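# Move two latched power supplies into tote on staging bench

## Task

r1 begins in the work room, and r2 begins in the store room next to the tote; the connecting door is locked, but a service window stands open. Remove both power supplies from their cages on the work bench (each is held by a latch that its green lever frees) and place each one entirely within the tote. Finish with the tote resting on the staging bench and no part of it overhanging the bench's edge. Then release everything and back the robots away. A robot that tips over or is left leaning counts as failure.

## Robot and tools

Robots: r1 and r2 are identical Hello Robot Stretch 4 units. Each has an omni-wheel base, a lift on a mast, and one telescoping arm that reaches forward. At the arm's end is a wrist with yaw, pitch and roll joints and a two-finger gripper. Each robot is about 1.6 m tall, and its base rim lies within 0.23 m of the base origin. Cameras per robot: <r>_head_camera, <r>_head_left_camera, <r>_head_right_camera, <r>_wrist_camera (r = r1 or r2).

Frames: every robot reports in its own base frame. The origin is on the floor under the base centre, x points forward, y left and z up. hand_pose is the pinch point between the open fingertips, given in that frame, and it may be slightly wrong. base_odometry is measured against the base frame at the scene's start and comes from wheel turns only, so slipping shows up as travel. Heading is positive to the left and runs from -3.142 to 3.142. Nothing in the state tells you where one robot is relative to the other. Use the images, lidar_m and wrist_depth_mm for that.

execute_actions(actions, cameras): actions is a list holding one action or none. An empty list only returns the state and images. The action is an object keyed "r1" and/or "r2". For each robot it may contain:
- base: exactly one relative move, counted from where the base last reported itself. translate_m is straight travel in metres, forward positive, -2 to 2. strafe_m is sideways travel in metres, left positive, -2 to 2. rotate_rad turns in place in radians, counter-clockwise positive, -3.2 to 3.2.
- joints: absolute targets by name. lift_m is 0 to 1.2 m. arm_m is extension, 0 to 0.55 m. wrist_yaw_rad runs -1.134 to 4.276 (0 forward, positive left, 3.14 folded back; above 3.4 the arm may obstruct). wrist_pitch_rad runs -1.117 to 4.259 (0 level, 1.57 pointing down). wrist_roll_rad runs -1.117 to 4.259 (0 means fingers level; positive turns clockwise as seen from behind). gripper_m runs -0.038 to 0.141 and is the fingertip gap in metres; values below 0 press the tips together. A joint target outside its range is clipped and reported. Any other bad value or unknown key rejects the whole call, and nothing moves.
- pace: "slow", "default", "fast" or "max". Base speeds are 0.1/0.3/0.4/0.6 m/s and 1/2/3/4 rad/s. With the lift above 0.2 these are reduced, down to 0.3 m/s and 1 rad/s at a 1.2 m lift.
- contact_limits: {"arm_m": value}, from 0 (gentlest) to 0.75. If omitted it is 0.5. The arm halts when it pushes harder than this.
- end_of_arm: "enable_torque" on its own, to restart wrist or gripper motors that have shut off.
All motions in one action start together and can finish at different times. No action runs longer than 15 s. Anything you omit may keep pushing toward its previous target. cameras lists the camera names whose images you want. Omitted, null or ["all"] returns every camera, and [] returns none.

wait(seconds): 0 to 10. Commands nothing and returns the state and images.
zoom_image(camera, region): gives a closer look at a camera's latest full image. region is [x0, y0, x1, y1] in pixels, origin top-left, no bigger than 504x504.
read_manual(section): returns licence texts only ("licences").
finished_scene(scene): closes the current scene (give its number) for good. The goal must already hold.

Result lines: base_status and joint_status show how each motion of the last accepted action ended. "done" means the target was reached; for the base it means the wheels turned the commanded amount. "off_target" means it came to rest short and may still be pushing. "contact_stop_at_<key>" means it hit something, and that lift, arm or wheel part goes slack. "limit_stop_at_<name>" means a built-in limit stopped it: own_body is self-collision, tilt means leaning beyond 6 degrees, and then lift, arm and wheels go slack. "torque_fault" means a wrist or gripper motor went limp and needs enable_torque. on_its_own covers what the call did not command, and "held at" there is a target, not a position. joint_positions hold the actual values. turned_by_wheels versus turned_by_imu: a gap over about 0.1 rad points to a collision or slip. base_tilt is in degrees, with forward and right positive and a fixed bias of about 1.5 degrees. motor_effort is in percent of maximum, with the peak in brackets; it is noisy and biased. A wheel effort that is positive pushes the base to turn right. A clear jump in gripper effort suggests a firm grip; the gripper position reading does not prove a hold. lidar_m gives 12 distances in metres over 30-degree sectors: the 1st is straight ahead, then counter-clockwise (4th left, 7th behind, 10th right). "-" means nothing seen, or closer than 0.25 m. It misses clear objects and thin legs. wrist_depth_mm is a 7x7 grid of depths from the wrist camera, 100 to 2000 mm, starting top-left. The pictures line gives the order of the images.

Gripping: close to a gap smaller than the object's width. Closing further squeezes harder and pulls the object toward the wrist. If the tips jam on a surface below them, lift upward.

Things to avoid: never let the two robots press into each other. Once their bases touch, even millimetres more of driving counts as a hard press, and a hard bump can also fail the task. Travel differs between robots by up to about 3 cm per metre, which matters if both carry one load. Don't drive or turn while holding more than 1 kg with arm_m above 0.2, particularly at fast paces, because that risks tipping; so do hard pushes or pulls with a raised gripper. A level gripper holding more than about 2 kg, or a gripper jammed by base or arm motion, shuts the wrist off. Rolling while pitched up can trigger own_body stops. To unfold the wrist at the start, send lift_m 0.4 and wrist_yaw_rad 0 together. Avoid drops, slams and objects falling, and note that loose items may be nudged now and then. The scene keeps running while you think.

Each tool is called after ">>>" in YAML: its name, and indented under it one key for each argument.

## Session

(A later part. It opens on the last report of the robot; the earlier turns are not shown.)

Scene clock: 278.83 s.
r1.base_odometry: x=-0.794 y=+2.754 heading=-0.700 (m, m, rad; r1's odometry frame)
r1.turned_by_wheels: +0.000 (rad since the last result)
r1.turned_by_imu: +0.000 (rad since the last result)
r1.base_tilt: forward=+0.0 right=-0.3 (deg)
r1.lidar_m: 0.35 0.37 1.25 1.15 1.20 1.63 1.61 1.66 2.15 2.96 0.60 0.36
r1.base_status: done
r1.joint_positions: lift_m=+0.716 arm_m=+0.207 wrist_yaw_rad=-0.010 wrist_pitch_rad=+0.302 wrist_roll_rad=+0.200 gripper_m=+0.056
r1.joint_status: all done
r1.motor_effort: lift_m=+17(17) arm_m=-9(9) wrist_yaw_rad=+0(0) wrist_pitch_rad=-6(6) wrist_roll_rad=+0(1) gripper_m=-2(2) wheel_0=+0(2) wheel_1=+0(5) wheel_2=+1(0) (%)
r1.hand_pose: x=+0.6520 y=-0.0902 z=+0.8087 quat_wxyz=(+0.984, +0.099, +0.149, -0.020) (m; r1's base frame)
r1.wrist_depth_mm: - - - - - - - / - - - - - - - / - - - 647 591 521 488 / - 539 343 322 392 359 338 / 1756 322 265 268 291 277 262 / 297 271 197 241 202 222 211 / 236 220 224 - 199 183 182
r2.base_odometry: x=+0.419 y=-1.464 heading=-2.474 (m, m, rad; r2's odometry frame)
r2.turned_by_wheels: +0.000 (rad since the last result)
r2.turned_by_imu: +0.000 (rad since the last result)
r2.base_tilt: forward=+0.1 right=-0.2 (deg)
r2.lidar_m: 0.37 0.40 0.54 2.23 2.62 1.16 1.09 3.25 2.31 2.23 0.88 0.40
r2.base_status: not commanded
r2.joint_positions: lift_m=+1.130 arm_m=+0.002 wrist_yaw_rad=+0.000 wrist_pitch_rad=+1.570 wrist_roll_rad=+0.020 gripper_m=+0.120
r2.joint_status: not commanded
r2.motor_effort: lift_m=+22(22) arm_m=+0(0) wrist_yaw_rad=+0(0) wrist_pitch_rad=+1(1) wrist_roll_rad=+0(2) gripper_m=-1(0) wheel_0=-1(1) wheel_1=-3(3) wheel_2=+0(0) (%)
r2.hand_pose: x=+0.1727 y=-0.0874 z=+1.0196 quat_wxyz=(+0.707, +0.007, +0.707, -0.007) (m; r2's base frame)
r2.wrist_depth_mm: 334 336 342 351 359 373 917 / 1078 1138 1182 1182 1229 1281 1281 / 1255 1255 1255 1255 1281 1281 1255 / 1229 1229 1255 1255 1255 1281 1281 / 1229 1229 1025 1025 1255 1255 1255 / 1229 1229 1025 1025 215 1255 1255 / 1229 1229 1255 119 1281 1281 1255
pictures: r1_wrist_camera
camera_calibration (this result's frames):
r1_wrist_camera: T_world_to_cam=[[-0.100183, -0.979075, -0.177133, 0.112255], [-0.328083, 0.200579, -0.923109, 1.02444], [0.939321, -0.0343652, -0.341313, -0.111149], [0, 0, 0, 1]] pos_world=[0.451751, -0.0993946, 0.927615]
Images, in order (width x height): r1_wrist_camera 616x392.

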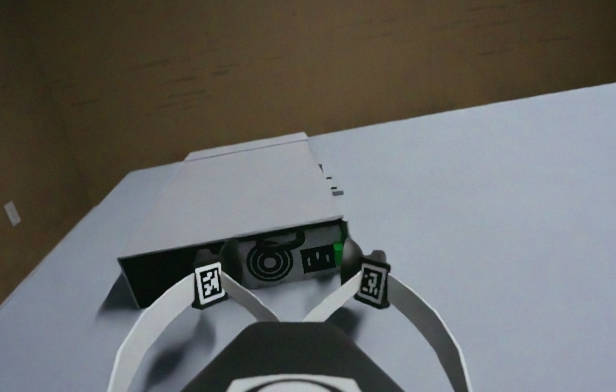

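Need more right.

>>> execute_actions:
  actions:
    - {"r1":{"base":{"strafe_m":-0.008},"pace":"slow"}}
  cameras: []

>>> execute_actions:
  actions:
    - {"r1":{"joints":{"arm_m":0.224},"pace":"slow"}}
  cameras: ["r1_wrist_camera"]

>>> zoom_image:
  camera: "r1_wrist_camera"
  region: [190, 190, 420, 330]

Scene clock: 280.70 s.
r1.base_odometry: x=-0.799 y=+2.748 heading=-0.700 (m, m, rad; r1's odometry frame)
r1.turned_by_wheels: +0.000 (rad since the last result)
r1.turned_by_imu: +0.000 (rad since the last result)
r1.base_tilt: forward=-0.1 right=-0.3 (deg)
r1.lidar_m: 0.35 0.37 1.27 1.19 1.24 1.65 1.61 1.67 2.18 2.94 0.56 0.39
r1.base_status: done
r1.joint_positions: lift_m=+0.716 arm_m=+0.207 wrist_yaw_rad=-0.010 wrist_pitch_rad=+0.302 wrist_roll_rad=+0.200 gripper_m=+0.056
r1.joint_status: not commanded
r1.motor_effort: lift_m=+17(17) arm_m=-9(9) wrist_yaw_rad=+0(2) wrist_pitch_rad=-6(6) wrist_roll_rad=-1(2) gripper_m=-3(3) wheel_0=+1(5) wheel_1=-1(5) wheel_2=+0(0) (%)
r1.hand_pose: x=+0.6520 y=-0.0902 z=+0.8087 quat_wxyz=(+0.984, +0.099, +0.149, -0.020) (m; r1's base frame)
r1.wrist_depth_mm: - - - - - - - / - - - - - - - / - - - 647 591 525 484 / - 525 342 342 392 359 338 / 1098 314 265 267 290 276 263 / 297 272 197 240 202 222 213 / 236 220 224 - 198 183 183
r2.base_odometry: x=+0.419 y=-1.464 heading=-2.474 (m, m, rad; r2's odometry frame)
r2.turned_by_wheels: +0.000 (rad since the last result)
r2.turned_by_imu: +0.000 (rad since the last result)
r2.base_tilt: forward=+0.2 right=-0.2 (deg)
r2.lidar_m: 0.37 0.38 0.54 2.23 2.59 1.16 1.09 3.26 2.31 2.22 0.89 0.38
r2.base_status: not commanded
r2.joint_positions: lift_m=+1.130 arm_m=+0.002 wrist_yaw_rad=+0.000 wrist_pitch_rad=+1.570 wrist_roll_rad=+0.020 gripper_m=+0.120
r2.joint_status: not commanded
r2.motor_effort: lift_m=+22(22) arm_m=-1(0) wrist_yaw_rad=+0(0) wrist_pitch_rad=-1(1) wrist_roll_rad=-1(2) gripper_m=-1(1) wheel_0=-1(1) wheel_1=-3(3) wheel_2=+0(0) (%)
r2.hand_pose: x=+0.1727 y=-0.0874 z=+1.0196 quat_wxyz=(+0.707, +0.007, +0.707, -0.007) (m; r2's base frame)
r2.wrist_depth_mm: 334 336 342 351 359 375 917 / 1098 1118 1182 1160 1205 1281 1281 / 1229 1255 1255 1255 1281 1281 1281 / 1255 1229 1255 1255 1255 1255 1281 / 1229 1229 1042 1060 1255 1281 1281 / 1255 1229 1025 1025 216 1255 1255 / 1255 1205 1255 119 1255 1281 1255
pictures: none
No camera images: the call's "cameras" was empty. Leave "cameras" out to get every camera's image.

Scene clock: 281.87 s.
r1.base_odometry: x=-0.799 y=+2.748 heading=-0.700 (m, m, rad; r1's odometry frame)
r1.turned_by_wheels: +0.000 (rad since the last result)
r1.turned_by_imu: +0.000 (rad since the last result)
r1.base_tilt: forward=+0.0 right=-0.4 (deg)
r1.lidar_m: 0.37 0.37 1.28 1.19 1.22 1.62 1.62 1.67 2.20 2.94 0.56 0.39
r1.base_status: not commanded
r1.joint_positions: lift_m=+0.716 arm_m=+0.222 wrist_yaw_rad=-0.010 wrist_pitch_rad=+0.302 wrist_roll_rad=+0.200 gripper_m=+0.056
r1.joint_status: all done
r1.motor_effort: lift_m=+17(17) arm_m=+10(9) wrist_yaw_rad=-2(1) wrist_pitch_rad=-8(8) wrist_roll_rad=+0(2) gripper_m=-3(3) wheel_0=+1(1) wheel_1=-1(1) wheel_2=+0(0) (%)
r1.hand_pose: x=+0.6676 y=-0.0902 z=+0.8085 quat_wxyz=(+0.984, +0.099, +0.149, -0.020) (m; r1's base frame)
r1.wrist_depth_mm: - - - - - - - / - - - - - - - / - - - 654 591 517 484 / - 521 338 340 394 359 336 / 445 287 248 253 289 276 260 / 294 264 198 239 202 221 211 / 235 221 222 - 197 182 183
r2.base_odometry: x=+0.419 y=-1.464 heading=-2.474 (m, m, rad; r2's odometry frame)
r2.turned_by_wheels: +0.000 (rad since the last result)
r2.turned_by_imu: +0.000 (rad since the last result)
r2.base_tilt: forward=+0.1 right=-0.2 (deg)
r2.lidar_m: 0.37 0.40 0.55 2.26 2.60 1.15 1.07 3.24 2.32 2.22 0.86 0.40
r2.base_status: not commanded
r2.joint_positions: lift_m=+1.130 arm_m=+0.002 wrist_yaw_rad=+0.000 wrist_pitch_rad=+1.570 wrist_roll_rad=+0.020 gripper_m=+0.120
r2.joint_status: not commanded
r2.motor_effort: lift_m=+22(22) arm_m=-1(0) wrist_yaw_rad=+0(0) wrist_pitch_rad=+0(1) wrist_roll_rad=+1(0) gripper_m=+0(1) wheel_0=-1(1) wheel_1=-3(3) wheel_2=+0(0) (%)
r2.hand_pose: x=+0.1727 y=-0.0874 z=+1.0196 quat_wxyz=(+0.707, +0.007, +0.707, -0.007) (m; r2's base frame)
r2.wrist_depth_mm: 334 336 343 351 362 375 917 / 1098 1138 1160 1182 1229 1281 1281 / 1255 1255 1255 1281 1255 1255 1281 / 1229 1229 1229 1255 1281 1255 1308 / 1229 1255 1025 1042 1281 1229 1281 / 1229 1255 1025 1025 216 1281 1255 / 1229 1229 1255 119 1255 1255 1255
pictures: r1_wrist_camera
camera_calibration (this result's frames):
r1_wrist_camera: T_world_to_cam=[[-0.100222, -0.97908, -0.177082, 0.113794], [-0.328622, 0.200563, -0.92292, 1.02962], [0.939129, -0.0343039, -0.341848, -0.125316], [0, 0, 0, 1]] pos_world=[0.467449, -0.0993901, 0.927572]
Images, in order (width x height): r1_wrist_camera 616x392.

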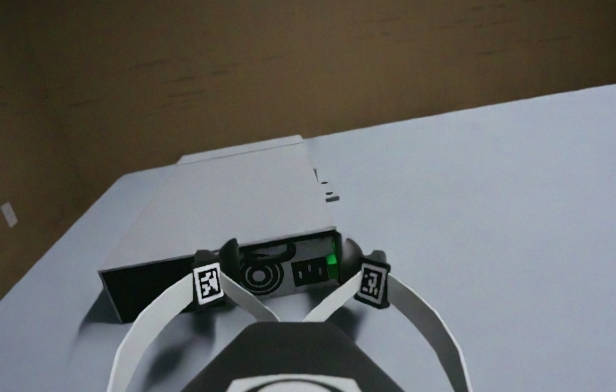

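Region (190, 190, 420, 330) of r1_wrist_camera's 616x392 image, scaled by 2.191; it fills the top 307 rows of this view, and the rest is white.

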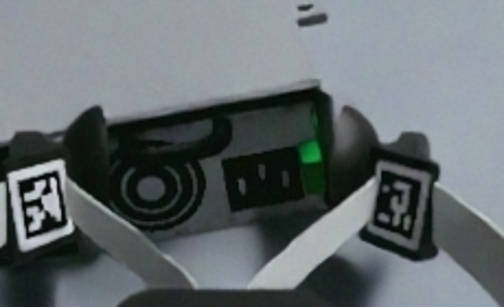

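>>> execute_actions:
  actions:
    - {"r1":{"base":{"strafe_m":0.007},"joints":{"gripper_m":0.038},"pace":"slow"}}
  cameras: ["r1_wrist_camera"]

>>> zoom_image:
  camera: "r1_wrist_camera"
  region: [190, 190, 420, 330]

Scene clock: 283.07 s.
r1.base_odometry: x=-0.795 y=+2.753 heading=-0.700 (m, m, rad; r1's odometry frame)
r1.turned_by_wheels: +0.000 (rad since the last result)
r1.turned_by_imu: +0.000 (rad since the last result)
r1.base_tilt: forward=-0.1 right=-0.4 (deg)
r1.lidar_m: 0.35 0.38 1.27 1.18 1.23 1.64 1.61 1.65 2.14 2.94 0.57 0.40
r1.base_status: done
r1.joint_positions: lift_m=+0.716 arm_m=+0.222 wrist_yaw_rad=-0.013 wrist_pitch_rad=+0.303 wrist_roll_rad=+0.200 gripper_m=+0.038
r1.joint_status: all done
r1.motor_effort: lift_m=+17(17) arm_m=+9(10) wrist_yaw_rad=+8(8) wrist_pitch_rad=-9(9) wrist_roll_rad=-1(0) gripper_m=-5(6) wheel_0=-4(3) wheel_1=+0(0) wheel_2=+0(0) (%)
r1.hand_pose: x=+0.6675 y=-0.0910 z=+0.8085 quat_wxyz=(+0.984, +0.100, +0.149, -0.022) (m; r1's base frame)
r1.wrist_depth_mm: - - - - - - - / - - - - - - - / - - - 640 591 521 484 / - 530 340 327 394 362 336 / 1098 294 251 251 291 276 260 / 291 266 190 236 196 220 211 / 236 219 224 - 198 182 182
r2.base_odometry: x=+0.419 y=-1.464 heading=-2.474 (m, m, rad; r2's odometry frame)
r2.turned_by_wheels: +0.000 (rad since the last result)
r2.turned_by_imu: +0.000 (rad since the last result)
r2.base_tilt: forward=+0.1 right=-0.2 (deg)
r2.lidar_m: 0.37 0.40 0.52 2.27 2.60 1.15 1.09 3.27 2.31 2.22 0.88 0.38
r2.base_status: not commanded
r2.joint_positions: lift_m=+1.130 arm_m=+0.002 wrist_yaw_rad=+0.000 wrist_pitch_rad=+1.570 wrist_roll_rad=+0.020 gripper_m=+0.120
r2.joint_status: not commanded
r2.motor_effort: lift_m=+22(22) arm_m=-1(0) wrist_yaw_rad=+0(0) wrist_pitch_rad=-1(0) wrist_roll_rad=-2(1) gripper_m=-1(0) wheel_0=-1(1) wheel_1=-3(3) wheel_2=+0(0) (%)
r2.hand_pose: x=+0.1727 y=-0.0874 z=+1.0196 quat_wxyz=(+0.707, +0.007, +0.707, -0.007) (m; r2's base frame)
r2.wrist_depth_mm: 334 334 343 351 359 375 917 / 1098 1138 1160 1205 1229 1281 1308 / 1255 1255 1229 1255 1281 1281 1281 / 1229 1255 1255 1255 1281 1281 1255 / 1255 1229 1025 1042 1255 1281 1281 / 1229 1229 1042 1042 216 1281 1255 / 1229 1229 1229 120 1255 1255 1255
pictures: r1_wrist_camera
camera_calibration (this result's frames):
r1_wrist_camera: T_world_to_cam=[[-0.103225, -0.978771, -0.177062, 0.114974], [-0.328221, 0.20156, -0.922846, 1.02945], [0.938944, -0.0371457, -0.342059, -0.125212], [0, 0, 0, 1]] pos_world=[0.467323, -0.0996147, 0.927555]
Images, in order (width x height): r1_wrist_camera 616x392.

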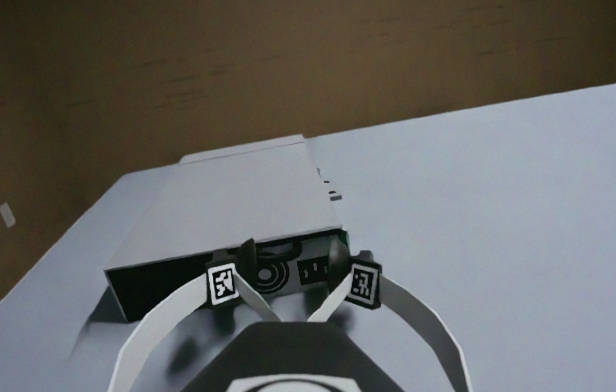

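Region (190, 190, 420, 330) of r1_wrist_camera's 616x392 image, scaled by 2.191; it fills the top 307 rows of this view, and the rest is white.

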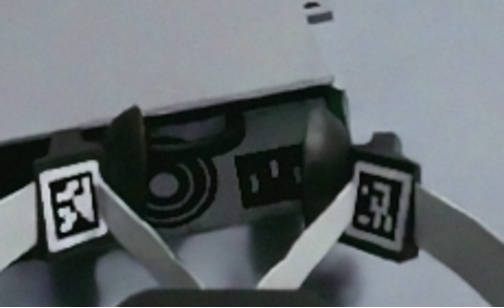

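Strafe left a bit more and go deeper.

>>> execute_actions:
  actions:
    - {"r1":{"base":{"strafe_m":0.007},"joints":{"arm_m":0.232},"pace":"slow"}}
  cameras: ["r1_wrist_camera"]

>>> zoom_image:
  camera: "r1_wrist_camera"
  region: [190, 190, 420, 330]

Scene clock: 284.00 s.
r1.base_odometry: x=-0.790 y=+2.758 heading=-0.701 (m, m, rad; r1's odometry frame)
r1.turned_by_wheels: +0.000 (rad since the last result)
r1.turned_by_imu: +0.000 (rad since the last result)
r1.base_tilt: forward=+0.0 right=-0.3 (deg)
r1.lidar_m: 0.35 0.37 1.26 1.18 1.22 1.62 1.62 1.65 2.19 2.95 0.58 0.39
r1.base_status: done
r1.joint_positions: lift_m=+0.716 arm_m=+0.230 wrist_yaw_rad=-0.017 wrist_pitch_rad=+0.306 wrist_roll_rad=+0.200 gripper_m=+0.038
r1.joint_status: all done
r1.on_its_own: wrist_yaw_rad is at rest, and its effort (+20) is outside its rest range (-13 to +13)
r1.motor_effort: lift_m=+17(17) arm_m=+12(11) wrist_yaw_rad=+20(19) wrist_pitch_rad=-18(18) wrist_roll_rad=+1(1) gripper_m=-4(5) wheel_0=-2(9) wheel_1=+0(3) wheel_2=-4(5) (%)
r1.hand_pose: x=+0.6743 y=-0.0922 z=+0.8075 quat_wxyz=(+0.983, +0.100, +0.151, -0.024) (m; r1's base frame)
r1.wrist_depth_mm: - - - - - - - / - - - - - - - / - - - 621 574 508 477 / - 508 330 309 384 357 332 / 436 283 246 246 285 270 257 / 290 262 195 232 197 219 209 / 232 216 220 - 195 181 181
r2.base_odometry: x=+0.419 y=-1.464 heading=-2.474 (m, m, rad; r2's odometry frame)
r2.turned_by_wheels: +0.000 (rad since the last result)
r2.turned_by_imu: +0.000 (rad since the last result)
r2.base_tilt: forward=+0.2 right=-0.2 (deg)
r2.lidar_m: 0.38 0.41 0.54 2.24 2.59 1.15 1.08 3.25 2.32 2.20 0.90 0.40
r2.base_status: not commanded
r2.joint_positions: lift_m=+1.130 arm_m=+0.002 wrist_yaw_rad=+0.000 wrist_pitch_rad=+1.570 wrist_roll_rad=+0.020 gripper_m=+0.120
r2.joint_status: not commanded
r2.motor_effort: lift_m=+22(22) arm_m=+0(0) wrist_yaw_rad=+0(0) wrist_pitch_rad=-1(1) wrist_roll_rad=-4(1) gripper_m=+0(1) wheel_0=-1(1) wheel_1=-3(3) wheel_2=+0(0) (%)
r2.hand_pose: x=+0.1727 y=-0.0874 z=+1.0196 quat_wxyz=(+0.707, +0.007, +0.707, -0.007) (m; r2's base frame)
r2.wrist_depth_mm: 334 334 342 351 364 375 917 / 1078 1138 1182 1182 1229 1281 1281 / 1255 1255 1255 1281 1255 1281 1281 / 1229 1255 1255 1255 1281 1255 1281 / 1255 1255 1042 1025 1281 1255 1281 / 1255 1229 1042 1025 215 1229 1255 / 1229 1255 1229 119 1255 1255 1255
pictures: r1_wrist_camera
camera_calibration (this result's frames):
r1_wrist_camera: T_world_to_cam=[[-0.107972, -0.978321, -0.176721, 0.117341], [-0.33067, 0.20298, -0.92166, 1.03182], [0.93755, -0.0410767, -0.345417, -0.128651], [0, 0, 0, 1]] pos_world=[0.474478, -0.0999265, 0.927285]
Images, in order (width x height): r1_wrist_camera 616x392.

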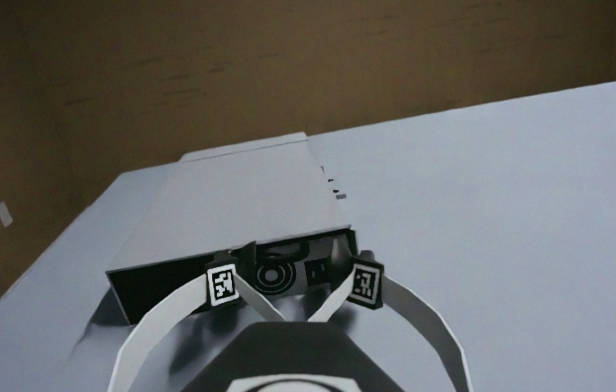

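Region (190, 190, 420, 330) of r1_wrist_camera's 616x392 image, scaled by 2.191; it fills the top 307 rows of this view, and the rest is white.

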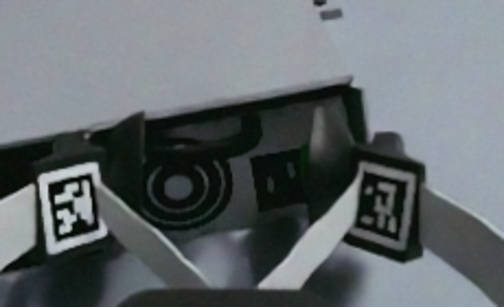

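Now squeeze while following.

>>> execute_actions:
  actions:
    - {"r1":{"joints":{"gripper_m":0.005,"arm_m":0.239,"lift_m":0.713},"pace":"slow"}}
  cameras: ["r1_wrist_camera"]

>>> execute_actions:
  actions:
    - {"r1":{"joints":{"gripper_m":-0.038,"arm_m":0.250,"lift_m":0.709},"pace":"slow"}}
  cameras: ["r1_wrist_camera"]

>>> zoom_image:
  camera: "r1_wrist_camera"
  region: [190, 190, 420, 330]

Scene clock: 285.73 s.
r1.base_odometry: x=-0.790 y=+2.758 heading=-0.701 (m, m, rad; r1's odometry frame)
r1.turned_by_wheels: +0.000 (rad since the last result)
r1.turned_by_imu: +0.000 (rad since the last result)
r1.base_tilt: forward=+0.0 right=-0.3 (deg)
r1.lidar_m: 0.36 0.38 1.24 1.18 1.24 1.64 1.59 1.63 2.19 2.93 0.55 0.39
r1.base_status: not commanded
r1.joint_positions: lift_m=+0.713 arm_m=+0.237 wrist_yaw_rad=-0.016 wrist_pitch_rad=+0.308 wrist_roll_rad=+0.199 gripper_m=+0.005
r1.joint_status: all done
r1.on_its_own: wrist_yaw_rad is at rest, and its effort (+16) is outside its rest range (-13 to +13); wrist_pitch_rad is at rest, and its effort (-24) is outside its rest range (-23 to +23)
r1.motor_effort: lift_m=+18(19) arm_m=+11(15) wrist_yaw_rad=+16(27) wrist_pitch_rad=-24(24) wrist_roll_rad=-1(0) gripper_m=-20(23) wheel_0=+0(2) wheel_1=+0(1) wheel_2=-6(6) (%)
r1.hand_pose: x=+0.6815 y=-0.0919 z=+0.8040 quat_wxyz=(+0.983, +0.099, +0.152, -0.023) (m; r1's base frame)
r1.wrist_depth_mm: - - - - - - - / - - - - - - - / - - - 559 559 500 466 / - 480 320 297 373 345 324 / 397 271 236 236 274 265 252 / 282 239 206 233 187 211 204 / 226 211 215 - 192 177 177
r2.base_odometry: x=+0.419 y=-1.464 heading=-2.474 (m, m, rad; r2's odometry frame)
r2.turned_by_wheels: +0.000 (rad since the last result)
r2.turned_by_imu: +0.000 (rad since the last result)
r2.base_tilt: forward=+0.1 right=-0.2 (deg)
r2.lidar_m: 0.37 0.39 0.54 2.22 2.60 1.16 1.09 3.23 2.32 2.20 0.89 0.39
r2.base_status: not commanded
r2.joint_positions: lift_m=+1.130 arm_m=+0.002 wrist_yaw_rad=+0.000 wrist_pitch_rad=+1.570 wrist_roll_rad=+0.020 gripper_m=+0.120
r2.joint_status: not commanded
r2.motor_effort: lift_m=+22(22) arm_m=+0(1) wrist_yaw_rad=+0(0) wrist_pitch_rad=+0(1) wrist_roll_rad=+3(2) gripper_m=-1(0) wheel_0=-1(1) wheel_1=-3(3) wheel_2=+0(0) (%)
r2.hand_pose: x=+0.1727 y=-0.0874 z=+1.0196 quat_wxyz=(+0.707, +0.007, +0.707, -0.007) (m; r2's base frame)
r2.wrist_depth_mm: 334 334 343 351 362 375 917 / 1098 1118 1182 1160 1229 1255 1281 / 1255 1281 1255 1255 1281 1281 1281 / 1229 1229 1255 1255 1255 1281 1255 / 1229 1229 1025 1042 1255 1281 1255 / 1205 1229 1042 1042 216 1281 1255 / 1205 1229 1205 119 1229 1255 1229
pictures: r1_wrist_camera
camera_calibration (this result's frames):
r1_wrist_camera: T_world_to_cam=[[-0.106869, -0.978581, -0.175951, 0.11643], [-0.332366, 0.201944, -0.921277, 1.03167], [0.937076, -0.0399759, -0.346829, -0.135017], [0, 0, 0, 1]] pos_world=[0.481858, -0.0998023, 0.924115]
Images, in order (width x height): r1_wrist_camera 616x392.

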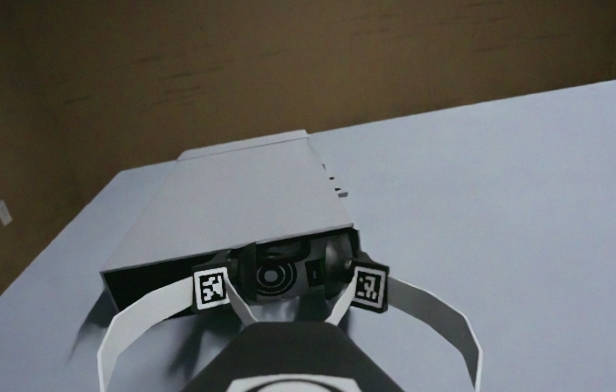

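Scene clock: 287.30 s.
r1.base_odometry: x=-0.790 y=+2.758 heading=-0.701 (m, m, rad; r1's odometry frame)
r1.turned_by_wheels: +0.000 (rad since the last result)
r1.turned_by_imu: +0.001 (rad since the last result)
r1.base_tilt: forward=-0.1 right=-0.4 (deg)
r1.lidar_m: 0.36 0.38 1.26 1.17 1.22 1.63 1.61 1.65 2.13 2.94 0.60 0.36
r1.base_status: not commanded
r1.joint_positions: lift_m=+0.709 arm_m=+0.248 wrist_yaw_rad=-0.018 wrist_pitch_rad=+0.308 wrist_roll_rad=+0.199 gripper_m=-0.037
r1.joint_status: all done
r1.on_its_own: wrist_yaw_rad is at rest, and its effort (+20) is outside its rest range (-13 to +13)
r1.motor_effort: lift_m=+17(18) arm_m=+12(21) wrist_yaw_rad=+20(37) wrist_pitch_rad=-23(24) wrist_roll_rad=+4(4) gripper_m=-28(27) wheel_0=+1(2) wheel_1=+0(2) wheel_2=-7(11) (%)
r1.hand_pose: x=+0.6921 y=-0.0923 z=+0.8000 quat_wxyz=(+0.983, +0.099, +0.152, -0.024) (m; r1's base frame)
r1.wrist_depth_mm: - - - - - - - / - - - - - - - / - - - 544 544 484 449 / - 466 304 287 368 336 315 / 373 250 227 226 270 257 247 / 273 163 198 229 182 196 199 / 217 209 209 - 187 175 172
r2.base_odometry: x=+0.419 y=-1.464 heading=-2.474 (m, m, rad; r2's odometry frame)
r2.turned_by_wheels: +0.000 (rad since the last result)
r2.turned_by_imu: +0.000 (rad since the last result)
r2.base_tilt: forward=+0.1 right=-0.2 (deg)
r2.lidar_m: 0.37 0.39 0.54 2.19 2.59 1.16 1.06 3.25 2.30 2.23 0.90 0.38
r2.base_status: not commanded
r2.joint_positions: lift_m=+1.130 arm_m=+0.002 wrist_yaw_rad=+0.000 wrist_pitch_rad=+1.570 wrist_roll_rad=+0.020 gripper_m=+0.120
r2.joint_status: not commanded
r2.motor_effort: lift_m=+22(22) arm_m=-1(1) wrist_yaw_rad=+0(0) wrist_pitch_rad=-1(1) wrist_roll_rad=+1(1) gripper_m=+0(2) wheel_0=-1(1) wheel_1=-3(3) wheel_2=+0(0) (%)
r2.hand_pose: x=+0.1727 y=-0.0874 z=+1.0196 quat_wxyz=(+0.707, +0.007, +0.707, -0.007) (m; r2's base frame)
r2.wrist_depth_mm: 334 334 342 351 362 373 917 / 1098 1138 1160 1182 1205 1281 1281 / 1281 1255 1255 1255 1255 1255 1281 / 1255 1255 1255 1255 1255 1281 1255 / 1229 1255 1042 1042 1229 1255 1255 / 1255 1205 1042 1025 215 1255 1281 / 1255 1229 1229 119 1255 1255 1255
pictures: r1_wrist_camera
camera_calibration (this result's frames):
r1_wrist_camera: T_world_to_cam=[[-0.108223, -0.978514, -0.175493, 0.117038], [-0.33226, 0.201981, -0.921307, 1.03155], [0.936959, -0.0413969, -0.34698, -0.146313], [0, 0, 0, 1]] pos_world=[0.492498, -0.0998872, 0.920146]
Images, in order (width x height): r1_wrist_camera 616x392.

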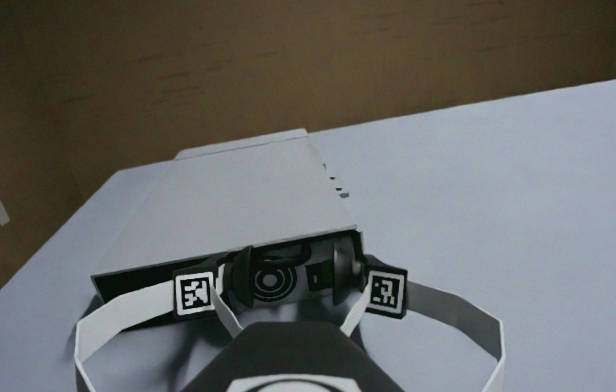

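Region (190, 190, 420, 330) of r1_wrist_camera's 616x392 image, scaled by 2.191; it fills the top 307 rows of this view, and the rest is white.

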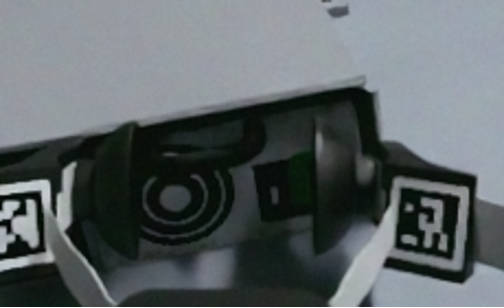

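>>> execute_actions:
  actions:
    - {"r1":{"base":{"strafe_m":-0.003},"joints":{"arm_m":0.243,"lift_m":0.706},"pace":"slow"}}
  cameras: []

>>> execute_actions:
  actions:
    - {"r1":{"joints":{"arm_m":0.240},"pace":"slow"}}
  cameras: ["r1_wrist_camera"]

>>> zoom_image:
  camera: "r1_wrist_camera"
  region: [190, 190, 420, 330]

Scene clock: 288.30 s.
r1.base_odometry: x=-0.792 y=+2.756 heading=-0.701 (m, m, rad; r1's odometry frame)
r1.turned_by_wheels: +0.000 (rad since the last result)
r1.turned_by_imu: +0.000 (rad since the last result)
r1.base_tilt: forward=+0.0 right=-0.4 (deg)
r1.lidar_m: 0.36 0.40 1.26 1.18 1.23 1.61 1.60 1.69 2.20 2.94 0.58 0.40
r1.base_status: done
r1.joint_positions: lift_m=+0.706 arm_m=+0.245 wrist_yaw_rad=-0.012 wrist_pitch_rad=+0.303 wrist_roll_rad=+0.199 gripper_m=-0.037
r1.joint_status: all done
r1.motor_effort: lift_m=+17(17) arm_m=-9(12) wrist_yaw_rad=+5(21) wrist_pitch_rad=-10(23) wrist_roll_rad=+4(4) gripper_m=-32(32) wheel_0=+1(6) wheel_1=+0(4) wheel_2=-2(6) (%)
r1.hand_pose: x=+0.6898 y=-0.0907 z=+0.7983 quat_wxyz=(+0.984, +0.099, +0.150, -0.021) (m; r1's base frame)
r1.wrist_depth_mm: - - - - - - - / - - - - - - - / - - - 554 554 488 455 / - 477 310 286 368 338 315 / 373 254 229 227 270 258 246 / 276 167 195 227 182 196 198 / 216 208 208 - 186 175 171
r2.base_odometry: x=+0.419 y=-1.464 heading=-2.474 (m, m, rad; r2's odometry frame)
r2.turned_by_wheels: +0.000 (rad since the last result)
r2.turned_by_imu: +0.000 (rad since the last result)
r2.base_tilt: forward=+0.1 right=-0.2 (deg)
r2.lidar_m: 0.37 0.38 0.53 2.24 2.62 1.17 1.08 3.26 2.31 2.24 0.90 0.39
r2.base_status: not commanded
r2.joint_positions: lift_m=+1.130 arm_m=+0.002 wrist_yaw_rad=+0.000 wrist_pitch_rad=+1.570 wrist_roll_rad=+0.020 gripper_m=+0.120
r2.joint_status: not commanded
r2.motor_effort: lift_m=+22(22) arm_m=+0(1) wrist_yaw_rad=+0(0) wrist_pitch_rad=-1(1) wrist_roll_rad=+0(0) gripper_m=-2(1) wheel_0=-1(1) wheel_1=-3(3) wheel_2=+0(0) (%)
r2.hand_pose: x=+0.1727 y=-0.0874 z=+1.0196 quat_wxyz=(+0.707, +0.007, +0.707, -0.007) (m; r2's base frame)
r2.wrist_depth_mm: 334 336 342 351 362 373 917 / 1098 1118 1182 1182 1229 1255 1281 / 1229 1229 1255 1255 1255 1255 1281 / 1255 1229 1255 1255 1255 1255 1281 / 1229 1255 1042 1042 1255 1255 1281 / 1229 1229 1025 1042 216 1255 1255 / 1229 1205 1255 119 1255 1255 1255
pictures: none
No camera images: the call's "cameras" was empty. Leave "cameras" out to get every camera's image.

Scene clock: 288.93 s.
r1.base_odometry: x=-0.792 y=+2.756 heading=-0.701 (m, m, rad; r1's odometry frame)
r1.turned_by_wheels: +0.000 (rad since the last result)
r1.turned_by_imu: +0.000 (rad since the last result)
r1.base_tilt: forward=+0.0 right=-0.4 (deg)
r1.lidar_m: 0.38 0.37 1.27 1.17 1.22 1.63 1.61 1.66 2.18 2.92 0.58 0.39
r1.base_status: not commanded
r1.joint_positions: lift_m=+0.706 arm_m=+0.242 wrist_yaw_rad=-0.009 wrist_pitch_rad=+0.302 wrist_roll_rad=+0.199 gripper_m=-0.037
r1.joint_status: all done
r1.motor_effort: lift_m=+17(17) arm_m=-11(12) wrist_yaw_rad=-6(3) wrist_pitch_rad=-6(10) wrist_roll_rad=+3(2) gripper_m=-31(32) wheel_0=+0(1) wheel_1=+0(0) wheel_2=+2(2) (%)
r1.hand_pose: x=+0.6876 y=-0.0898 z=+0.7987 quat_wxyz=(+0.984, +0.099, +0.149, -0.019) (m; r1's base frame)
r1.wrist_depth_mm: - - - - - - - / - - - - - - - / - - - 549 549 492 462 / - 492 310 286 366 340 319 / 389 264 228 229 268 258 248 / 276 165 196 229 182 197 199 / 219 210 208 - 187 175 173
r2.base_odometry: x=+0.419 y=-1.464 heading=-2.474 (m, m, rad; r2's odometry frame)
r2.turned_by_wheels: +0.000 (rad since the last result)
r2.turned_by_imu: +0.000 (rad since the last result)
r2.base_tilt: forward=+0.1 right=-0.2 (deg)
r2.lidar_m: 0.36 0.37 0.52 2.22 2.61 1.14 1.07 3.26 2.30 2.23 0.88 0.39
r2.base_status: not commanded
r2.joint_positions: lift_m=+1.130 arm_m=+0.002 wrist_yaw_rad=+0.000 wrist_pitch_rad=+1.570 wrist_roll_rad=+0.020 gripper_m=+0.120
r2.joint_status: not commanded
r2.motor_effort: lift_m=+22(22) arm_m=+0(0) wrist_yaw_rad=+0(0) wrist_pitch_rad=+0(1) wrist_roll_rad=-1(2) gripper_m=+0(0) wheel_0=-1(1) wheel_1=-3(3) wheel_2=+0(0) (%)
r2.hand_pose: x=+0.1727 y=-0.0874 z=+1.0196 quat_wxyz=(+0.707, +0.007, +0.707, -0.007) (m; r2's base frame)
r2.wrist_depth_mm: 332 336 342 351 362 373 917 / 1078 1138 1160 1182 1205 1281 1281 / 1229 1255 1255 1255 1229 1281 1255 / 1229 1229 1255 1281 1255 1281 1281 / 1229 1255 1025 1025 1229 1281 1281 / 1229 1229 1025 1025 216 1281 1255 / 1229 1255 1229 119 1255 1255 1255
pictures: r1_wrist_camera
camera_calibration (this result's frames):
r1_wrist_camera: T_world_to_cam=[[-0.0982932, -0.979463, -0.176044, 0.112267], [-0.328445, 0.198918, -0.923339, 1.02707], [0.939395, -0.032937, -0.341252, -0.14794], [0, 0, 0, 1]] pos_world=[0.487345, -0.0992142, 0.917613]
Images, in order (width x height): r1_wrist_camera 616x392.

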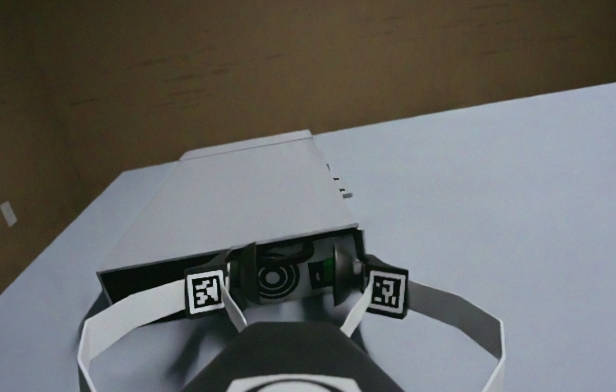

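Region (190, 190, 420, 330) of r1_wrist_camera's 616x392 image, scaled by 2.191; it fills the top 307 rows of this view, and the rest is white.

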